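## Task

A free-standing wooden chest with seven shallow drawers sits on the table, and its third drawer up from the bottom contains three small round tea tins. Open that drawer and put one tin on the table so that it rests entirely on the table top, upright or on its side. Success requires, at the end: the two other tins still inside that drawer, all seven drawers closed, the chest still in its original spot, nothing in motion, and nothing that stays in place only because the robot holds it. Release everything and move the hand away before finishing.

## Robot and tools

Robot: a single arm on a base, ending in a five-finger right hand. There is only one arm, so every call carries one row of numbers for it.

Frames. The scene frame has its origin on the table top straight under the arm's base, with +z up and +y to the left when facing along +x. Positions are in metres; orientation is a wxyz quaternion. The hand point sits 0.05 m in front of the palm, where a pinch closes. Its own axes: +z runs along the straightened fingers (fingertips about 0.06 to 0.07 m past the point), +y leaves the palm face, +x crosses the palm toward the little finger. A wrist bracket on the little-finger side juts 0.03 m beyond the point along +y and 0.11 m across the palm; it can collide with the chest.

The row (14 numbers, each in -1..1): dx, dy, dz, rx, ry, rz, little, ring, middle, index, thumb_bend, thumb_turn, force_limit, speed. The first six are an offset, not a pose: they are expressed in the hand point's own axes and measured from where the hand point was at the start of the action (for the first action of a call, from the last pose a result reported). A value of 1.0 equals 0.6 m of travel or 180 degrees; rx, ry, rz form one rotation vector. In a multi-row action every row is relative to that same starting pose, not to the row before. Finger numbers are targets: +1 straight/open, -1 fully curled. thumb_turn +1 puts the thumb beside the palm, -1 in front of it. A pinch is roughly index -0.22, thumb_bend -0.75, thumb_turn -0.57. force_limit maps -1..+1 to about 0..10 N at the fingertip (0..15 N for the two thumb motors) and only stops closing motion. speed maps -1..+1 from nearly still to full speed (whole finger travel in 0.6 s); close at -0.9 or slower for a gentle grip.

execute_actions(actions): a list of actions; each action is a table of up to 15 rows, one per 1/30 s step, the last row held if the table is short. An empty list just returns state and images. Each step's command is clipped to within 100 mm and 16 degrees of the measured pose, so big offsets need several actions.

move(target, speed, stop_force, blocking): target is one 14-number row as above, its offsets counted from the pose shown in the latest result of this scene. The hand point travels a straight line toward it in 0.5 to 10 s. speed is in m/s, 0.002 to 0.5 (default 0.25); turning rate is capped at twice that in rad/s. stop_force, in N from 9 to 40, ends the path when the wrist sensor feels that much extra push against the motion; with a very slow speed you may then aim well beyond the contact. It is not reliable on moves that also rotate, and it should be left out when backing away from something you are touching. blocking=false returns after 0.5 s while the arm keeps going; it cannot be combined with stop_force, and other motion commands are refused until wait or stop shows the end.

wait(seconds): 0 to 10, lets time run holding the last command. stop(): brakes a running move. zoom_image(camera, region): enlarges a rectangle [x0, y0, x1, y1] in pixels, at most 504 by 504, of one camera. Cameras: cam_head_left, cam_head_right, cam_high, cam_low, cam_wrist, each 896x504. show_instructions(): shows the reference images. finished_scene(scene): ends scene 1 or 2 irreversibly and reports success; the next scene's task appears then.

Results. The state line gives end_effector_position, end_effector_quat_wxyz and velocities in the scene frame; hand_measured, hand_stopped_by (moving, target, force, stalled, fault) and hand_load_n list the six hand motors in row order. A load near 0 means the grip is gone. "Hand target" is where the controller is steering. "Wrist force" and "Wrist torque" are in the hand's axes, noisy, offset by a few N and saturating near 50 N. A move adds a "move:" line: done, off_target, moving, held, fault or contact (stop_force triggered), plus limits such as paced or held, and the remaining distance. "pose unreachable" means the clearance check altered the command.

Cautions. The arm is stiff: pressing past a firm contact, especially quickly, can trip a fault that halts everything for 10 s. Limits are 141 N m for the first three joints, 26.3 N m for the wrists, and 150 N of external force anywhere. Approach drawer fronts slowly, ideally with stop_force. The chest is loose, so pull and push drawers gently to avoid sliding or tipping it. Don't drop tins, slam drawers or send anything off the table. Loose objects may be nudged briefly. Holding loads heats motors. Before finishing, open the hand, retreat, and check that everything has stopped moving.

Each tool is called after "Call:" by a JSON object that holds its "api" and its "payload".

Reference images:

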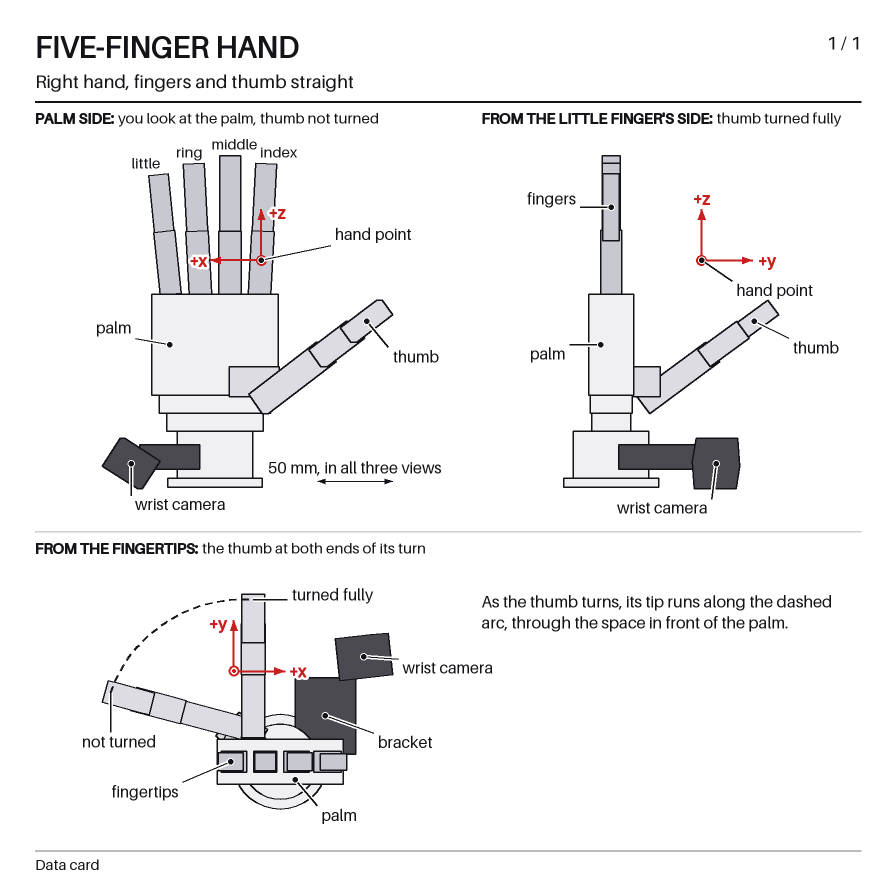

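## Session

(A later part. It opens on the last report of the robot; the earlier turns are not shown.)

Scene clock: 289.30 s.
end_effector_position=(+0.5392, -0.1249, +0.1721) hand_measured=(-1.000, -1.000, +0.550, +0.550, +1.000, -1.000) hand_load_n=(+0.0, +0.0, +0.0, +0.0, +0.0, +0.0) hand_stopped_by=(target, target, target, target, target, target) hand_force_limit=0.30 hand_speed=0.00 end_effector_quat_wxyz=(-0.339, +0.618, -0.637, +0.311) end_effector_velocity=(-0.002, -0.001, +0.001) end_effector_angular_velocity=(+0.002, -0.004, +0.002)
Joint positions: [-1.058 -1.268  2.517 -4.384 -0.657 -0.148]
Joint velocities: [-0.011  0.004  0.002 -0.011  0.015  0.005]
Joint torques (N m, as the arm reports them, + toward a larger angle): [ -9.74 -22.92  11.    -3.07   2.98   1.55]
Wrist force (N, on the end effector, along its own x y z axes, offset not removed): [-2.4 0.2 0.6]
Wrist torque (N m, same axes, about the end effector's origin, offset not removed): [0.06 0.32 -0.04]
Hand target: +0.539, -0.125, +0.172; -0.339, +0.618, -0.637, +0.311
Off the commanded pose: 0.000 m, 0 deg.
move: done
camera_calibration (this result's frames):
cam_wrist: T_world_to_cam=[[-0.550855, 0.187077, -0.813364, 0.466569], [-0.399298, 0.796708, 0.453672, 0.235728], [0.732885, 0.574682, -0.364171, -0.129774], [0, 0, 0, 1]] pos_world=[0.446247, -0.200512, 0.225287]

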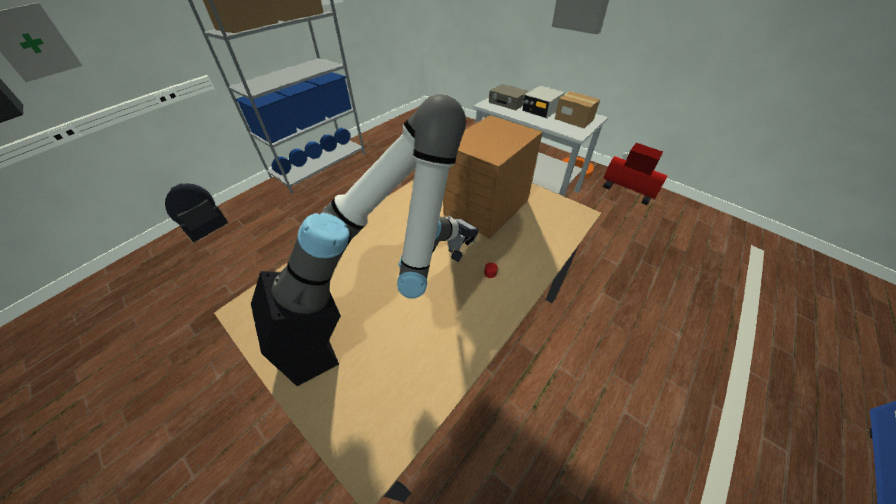

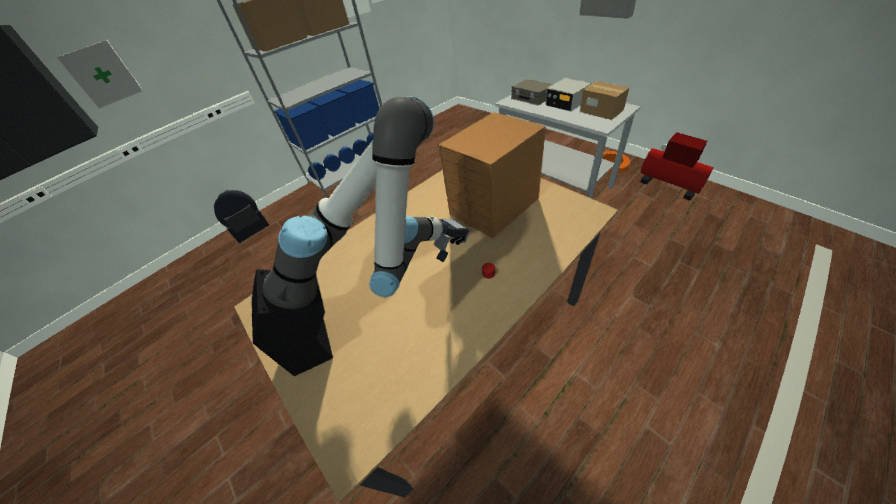

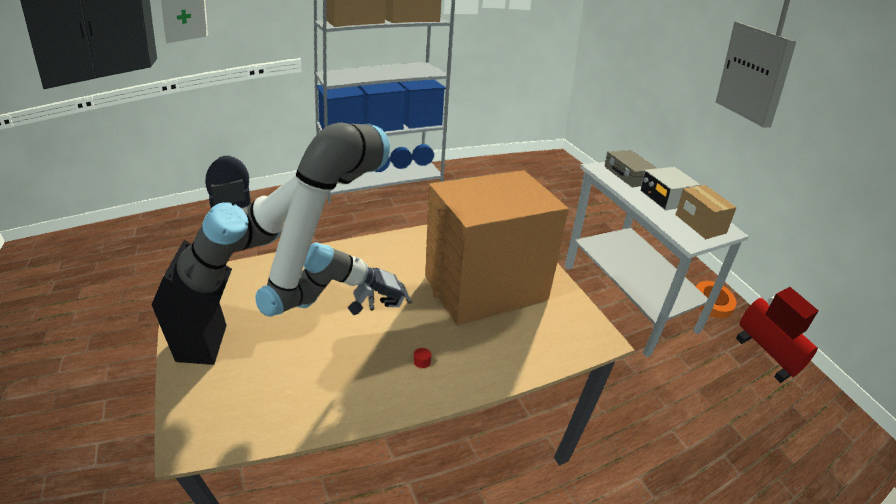

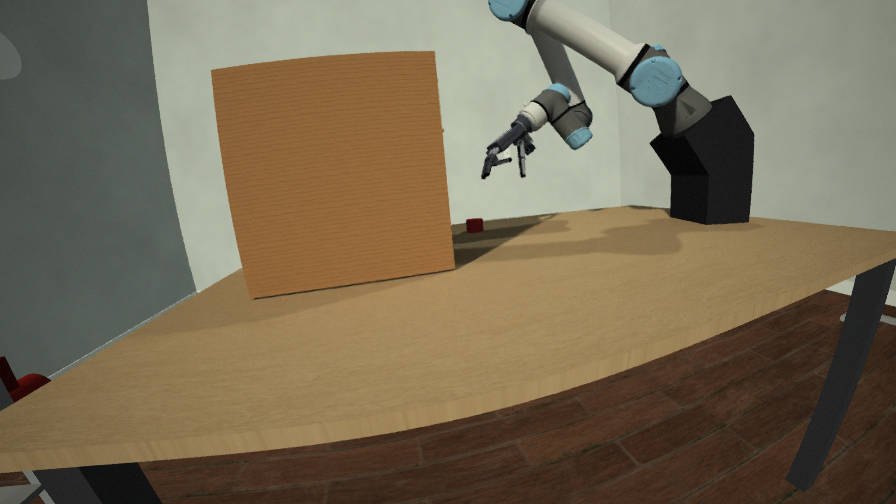

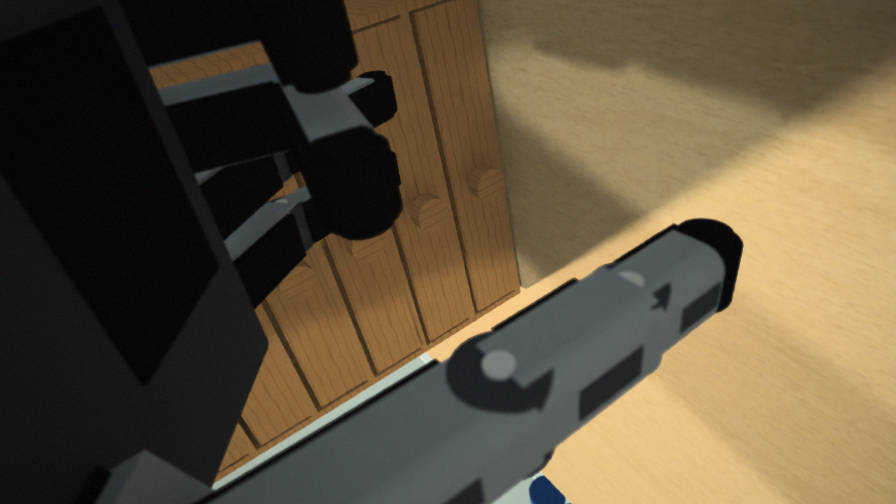

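All shut, chest unmoved.

Call:
{"api": "finished_scene", "payload": {"scene": 1}}

The scene is finished: the task was done.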